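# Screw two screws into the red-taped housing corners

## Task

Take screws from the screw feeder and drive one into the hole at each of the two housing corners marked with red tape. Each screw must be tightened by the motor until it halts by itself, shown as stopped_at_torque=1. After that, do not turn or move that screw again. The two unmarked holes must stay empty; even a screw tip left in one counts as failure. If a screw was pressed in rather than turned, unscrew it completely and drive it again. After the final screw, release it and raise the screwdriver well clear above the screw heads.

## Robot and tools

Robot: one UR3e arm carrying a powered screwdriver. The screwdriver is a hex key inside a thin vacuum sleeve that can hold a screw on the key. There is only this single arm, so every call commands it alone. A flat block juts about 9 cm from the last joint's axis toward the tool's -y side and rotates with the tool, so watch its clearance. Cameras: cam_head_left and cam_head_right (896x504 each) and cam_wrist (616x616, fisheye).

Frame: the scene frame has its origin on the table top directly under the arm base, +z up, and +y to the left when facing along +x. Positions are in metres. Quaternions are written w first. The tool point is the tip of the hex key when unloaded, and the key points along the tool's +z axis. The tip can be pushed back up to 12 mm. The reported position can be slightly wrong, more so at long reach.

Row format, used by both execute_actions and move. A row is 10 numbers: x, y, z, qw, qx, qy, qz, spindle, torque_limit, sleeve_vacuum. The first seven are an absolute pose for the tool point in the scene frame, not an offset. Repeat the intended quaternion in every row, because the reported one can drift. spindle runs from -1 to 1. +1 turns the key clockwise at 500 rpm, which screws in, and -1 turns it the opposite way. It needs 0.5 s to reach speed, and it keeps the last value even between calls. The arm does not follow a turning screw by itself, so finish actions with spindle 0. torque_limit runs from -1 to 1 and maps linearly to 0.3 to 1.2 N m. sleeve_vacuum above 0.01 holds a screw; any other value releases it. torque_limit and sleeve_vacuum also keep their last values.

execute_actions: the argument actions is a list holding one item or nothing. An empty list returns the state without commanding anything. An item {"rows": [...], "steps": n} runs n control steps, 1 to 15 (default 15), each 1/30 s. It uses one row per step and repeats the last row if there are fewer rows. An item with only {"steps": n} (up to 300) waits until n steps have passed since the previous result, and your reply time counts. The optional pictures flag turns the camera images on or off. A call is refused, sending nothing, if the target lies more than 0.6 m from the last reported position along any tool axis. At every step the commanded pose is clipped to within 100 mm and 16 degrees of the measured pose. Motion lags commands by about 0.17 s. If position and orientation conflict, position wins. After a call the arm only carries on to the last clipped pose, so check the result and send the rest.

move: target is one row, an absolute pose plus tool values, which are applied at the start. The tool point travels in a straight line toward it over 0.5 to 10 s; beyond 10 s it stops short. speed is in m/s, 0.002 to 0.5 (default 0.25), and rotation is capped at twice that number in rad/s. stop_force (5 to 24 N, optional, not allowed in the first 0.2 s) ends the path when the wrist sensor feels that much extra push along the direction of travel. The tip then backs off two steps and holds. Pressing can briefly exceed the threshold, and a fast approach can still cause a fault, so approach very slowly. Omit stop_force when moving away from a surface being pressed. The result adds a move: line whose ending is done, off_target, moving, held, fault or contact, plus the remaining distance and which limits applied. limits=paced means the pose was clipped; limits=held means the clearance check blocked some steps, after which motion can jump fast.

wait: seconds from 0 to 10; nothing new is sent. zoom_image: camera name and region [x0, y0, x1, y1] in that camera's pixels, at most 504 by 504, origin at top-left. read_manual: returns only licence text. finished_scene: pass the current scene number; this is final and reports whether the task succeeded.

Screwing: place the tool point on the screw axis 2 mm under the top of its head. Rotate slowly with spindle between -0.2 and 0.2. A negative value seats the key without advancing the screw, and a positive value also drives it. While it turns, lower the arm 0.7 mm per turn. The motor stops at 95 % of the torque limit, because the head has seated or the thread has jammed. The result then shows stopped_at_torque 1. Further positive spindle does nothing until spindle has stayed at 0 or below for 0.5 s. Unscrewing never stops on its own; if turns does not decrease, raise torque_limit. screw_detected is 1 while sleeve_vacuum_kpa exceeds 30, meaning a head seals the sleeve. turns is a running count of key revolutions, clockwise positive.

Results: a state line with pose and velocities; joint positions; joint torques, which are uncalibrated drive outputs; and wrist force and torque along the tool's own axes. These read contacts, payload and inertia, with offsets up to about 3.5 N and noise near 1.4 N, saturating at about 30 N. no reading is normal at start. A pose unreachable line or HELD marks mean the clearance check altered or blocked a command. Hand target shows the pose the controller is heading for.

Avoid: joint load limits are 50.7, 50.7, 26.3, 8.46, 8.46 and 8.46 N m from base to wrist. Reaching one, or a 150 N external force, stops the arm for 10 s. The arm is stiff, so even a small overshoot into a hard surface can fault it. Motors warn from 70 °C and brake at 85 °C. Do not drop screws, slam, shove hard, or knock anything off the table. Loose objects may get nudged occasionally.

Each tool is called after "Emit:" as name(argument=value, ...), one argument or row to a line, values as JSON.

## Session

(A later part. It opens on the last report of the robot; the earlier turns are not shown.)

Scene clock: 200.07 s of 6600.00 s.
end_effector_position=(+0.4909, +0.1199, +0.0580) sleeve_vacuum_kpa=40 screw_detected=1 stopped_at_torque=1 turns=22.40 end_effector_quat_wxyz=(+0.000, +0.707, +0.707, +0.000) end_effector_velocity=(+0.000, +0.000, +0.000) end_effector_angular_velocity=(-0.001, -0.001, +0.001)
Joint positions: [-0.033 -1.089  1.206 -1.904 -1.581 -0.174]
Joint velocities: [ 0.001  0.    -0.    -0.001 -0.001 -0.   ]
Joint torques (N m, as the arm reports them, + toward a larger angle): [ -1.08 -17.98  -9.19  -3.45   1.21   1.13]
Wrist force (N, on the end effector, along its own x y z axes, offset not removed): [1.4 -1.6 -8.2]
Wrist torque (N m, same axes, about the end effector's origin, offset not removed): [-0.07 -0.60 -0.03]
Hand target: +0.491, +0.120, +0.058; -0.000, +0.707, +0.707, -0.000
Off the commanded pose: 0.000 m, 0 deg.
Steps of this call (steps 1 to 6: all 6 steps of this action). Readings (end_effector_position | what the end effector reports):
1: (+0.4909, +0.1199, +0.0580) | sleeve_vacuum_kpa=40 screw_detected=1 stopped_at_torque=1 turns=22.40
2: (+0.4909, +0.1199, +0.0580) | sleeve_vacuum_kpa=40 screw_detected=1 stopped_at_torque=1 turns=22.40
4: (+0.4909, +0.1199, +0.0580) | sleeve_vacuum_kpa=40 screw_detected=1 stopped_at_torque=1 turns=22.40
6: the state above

Emit:
move(
  target=[0.4909, 0.1199, 0.078, 0, 0.7071, 0.7071, 0, 0, 0, 0],
  speed=0.03,
)

Emit:
move(
  target=[0.40, 0.04, 0.22, 0, 0.7071, 0.7071, 0, 0, 0, 0],
  speed=0.18,
)

Emit:
zoom_image(
  camera="cam_head_left",
  region=[310, 250, 390, 310],
)

Scene clock: 203.73 s of 6600.00 s.
end_effector_position=(+0.4909, +0.1199, +0.0779) sleeve_vacuum_kpa=0 screw_detected=0 stopped_at_torque=1 turns=22.40 end_effector_quat_wxyz=(-0.000, +0.707, +0.707, +0.000) end_effector_velocity=(+0.000, -0.000, +0.001) end_effector_angular_velocity=(+0.000, +0.001, +0.001)
Joint positions: [-0.033 -1.114  1.153 -1.826 -1.581 -0.174]
Joint velocities: [ 0.    -0.    -0.007  0.008 -0.    -0.   ]
Joint torques (N m, as the arm reports them, + toward a larger angle): [  5.87 -25.12 -14.71  -1.32   0.78   1.06]
Wrist force (N, on the end effector, along its own x y z axes, offset not removed): [0.6 0.6 -2.1]
Wrist torque (N m, same axes, about the end effector's origin, offset not removed): [0.20 -0.36 -0.08]
Hand target: +0.491, +0.120, +0.078; +0.000, +0.707, +0.707, +0.000
Off the commanded pose: 0.000 m, 0 deg.
move: done

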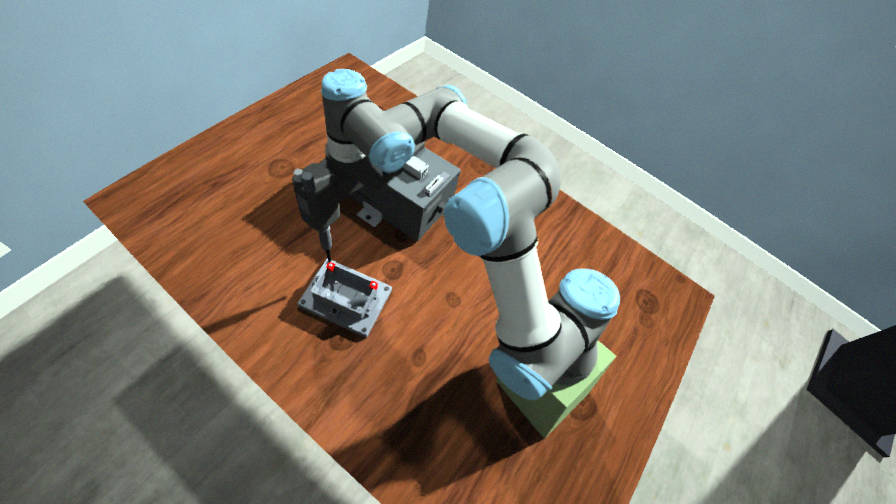

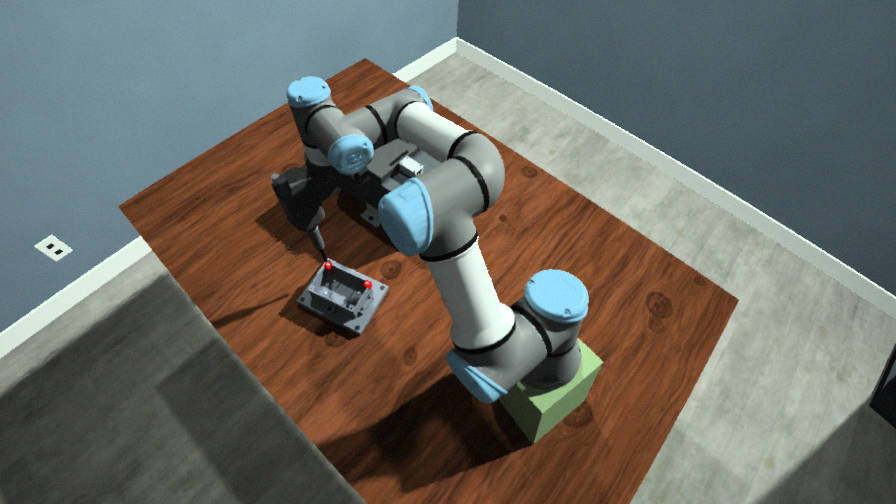

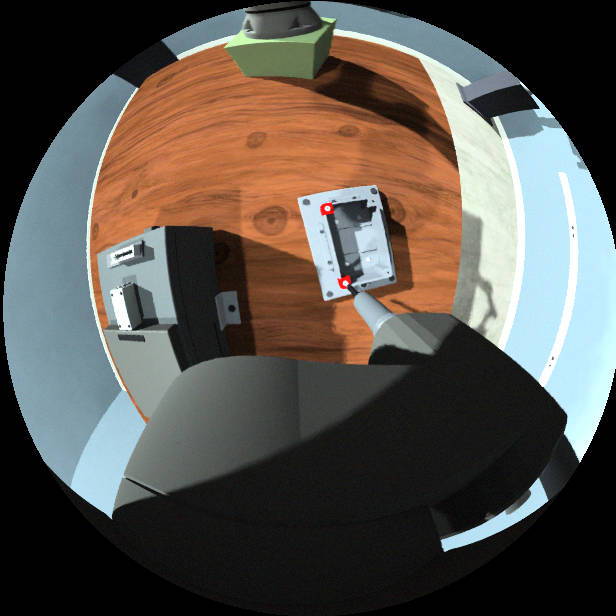

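Scene clock: 205.33 s of 6600.00 s.
end_effector_position=(+0.4001, +0.0402, +0.2198) sleeve_vacuum_kpa=0 screw_detected=0 stopped_at_torque=1 turns=22.40 end_effector_quat_wxyz=(+0.000, +0.707, +0.707, +0.000) end_effector_velocity=(-0.001, -0.001, +0.001) end_effector_angular_velocity=(+0.002, +0.004, -0.000)
Joint positions: [-0.355 -1.591  1.151 -1.339 -1.513 -0.489]
Joint velocities: [-0.005  0.002 -0.007  0.009  0.002 -0.005]
Joint torques (N m, as the arm reports them, + toward a larger angle): [ -1.42 -12.8  -14.38  -1.07   1.38  -1.14]
Wrist force (N, on the end effector, along its own x y z axes, offset not removed): [1.7 0.0 -2.5]
Wrist torque (N m, same axes, about the end effector's origin, offset not removed): [0.01 -0.70 -0.07]
Hand target: +0.400, +0.040, +0.220; +0.000, +0.707, +0.707, +0.000
Off the commanded pose: 0.000 m, 0 deg.
move: done

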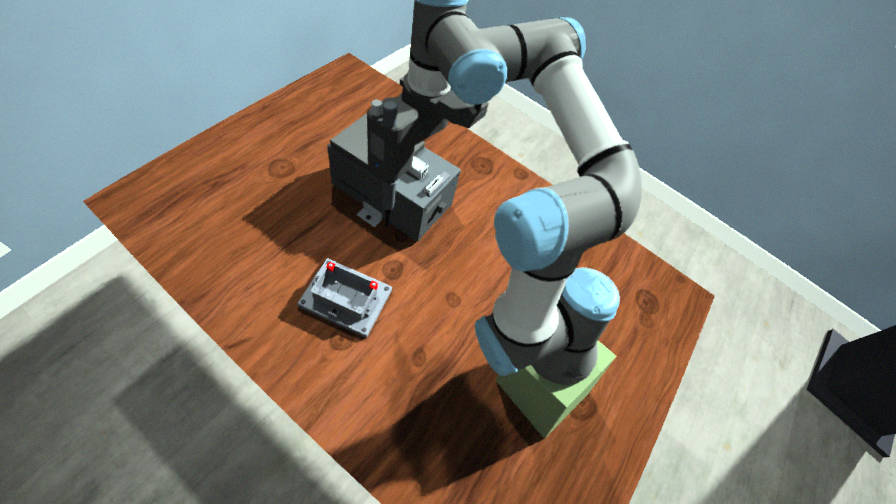

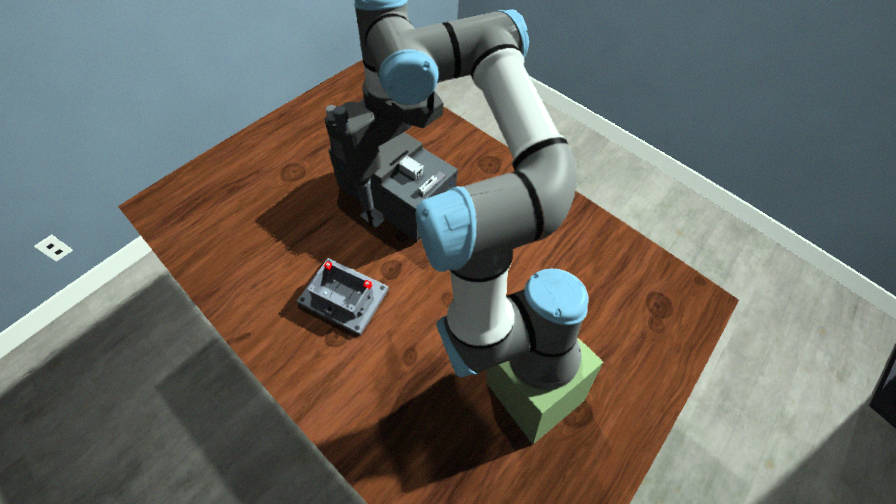

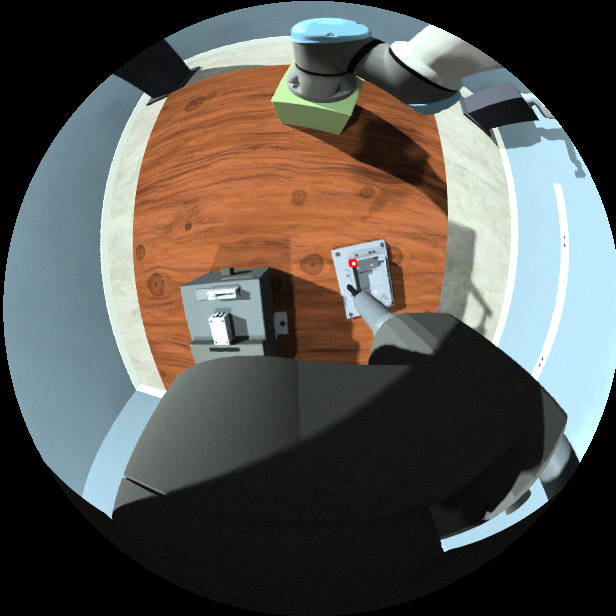

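Region (310, 250, 390, 310) of cam_head_left's 896x504 image, scaled by 6.300, with more detail than that image has; it fills the top 378 rows of this view, and the rest is white.

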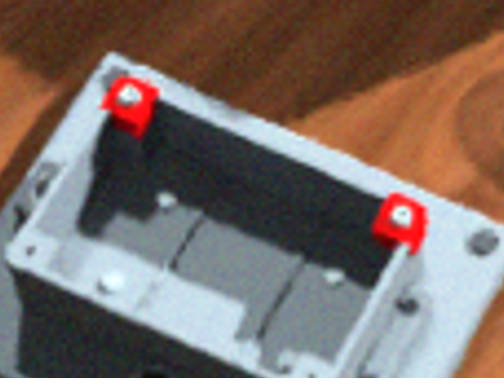

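Emit:
finished_scene(
  scene=1,
)

The scene is finished: the task was done.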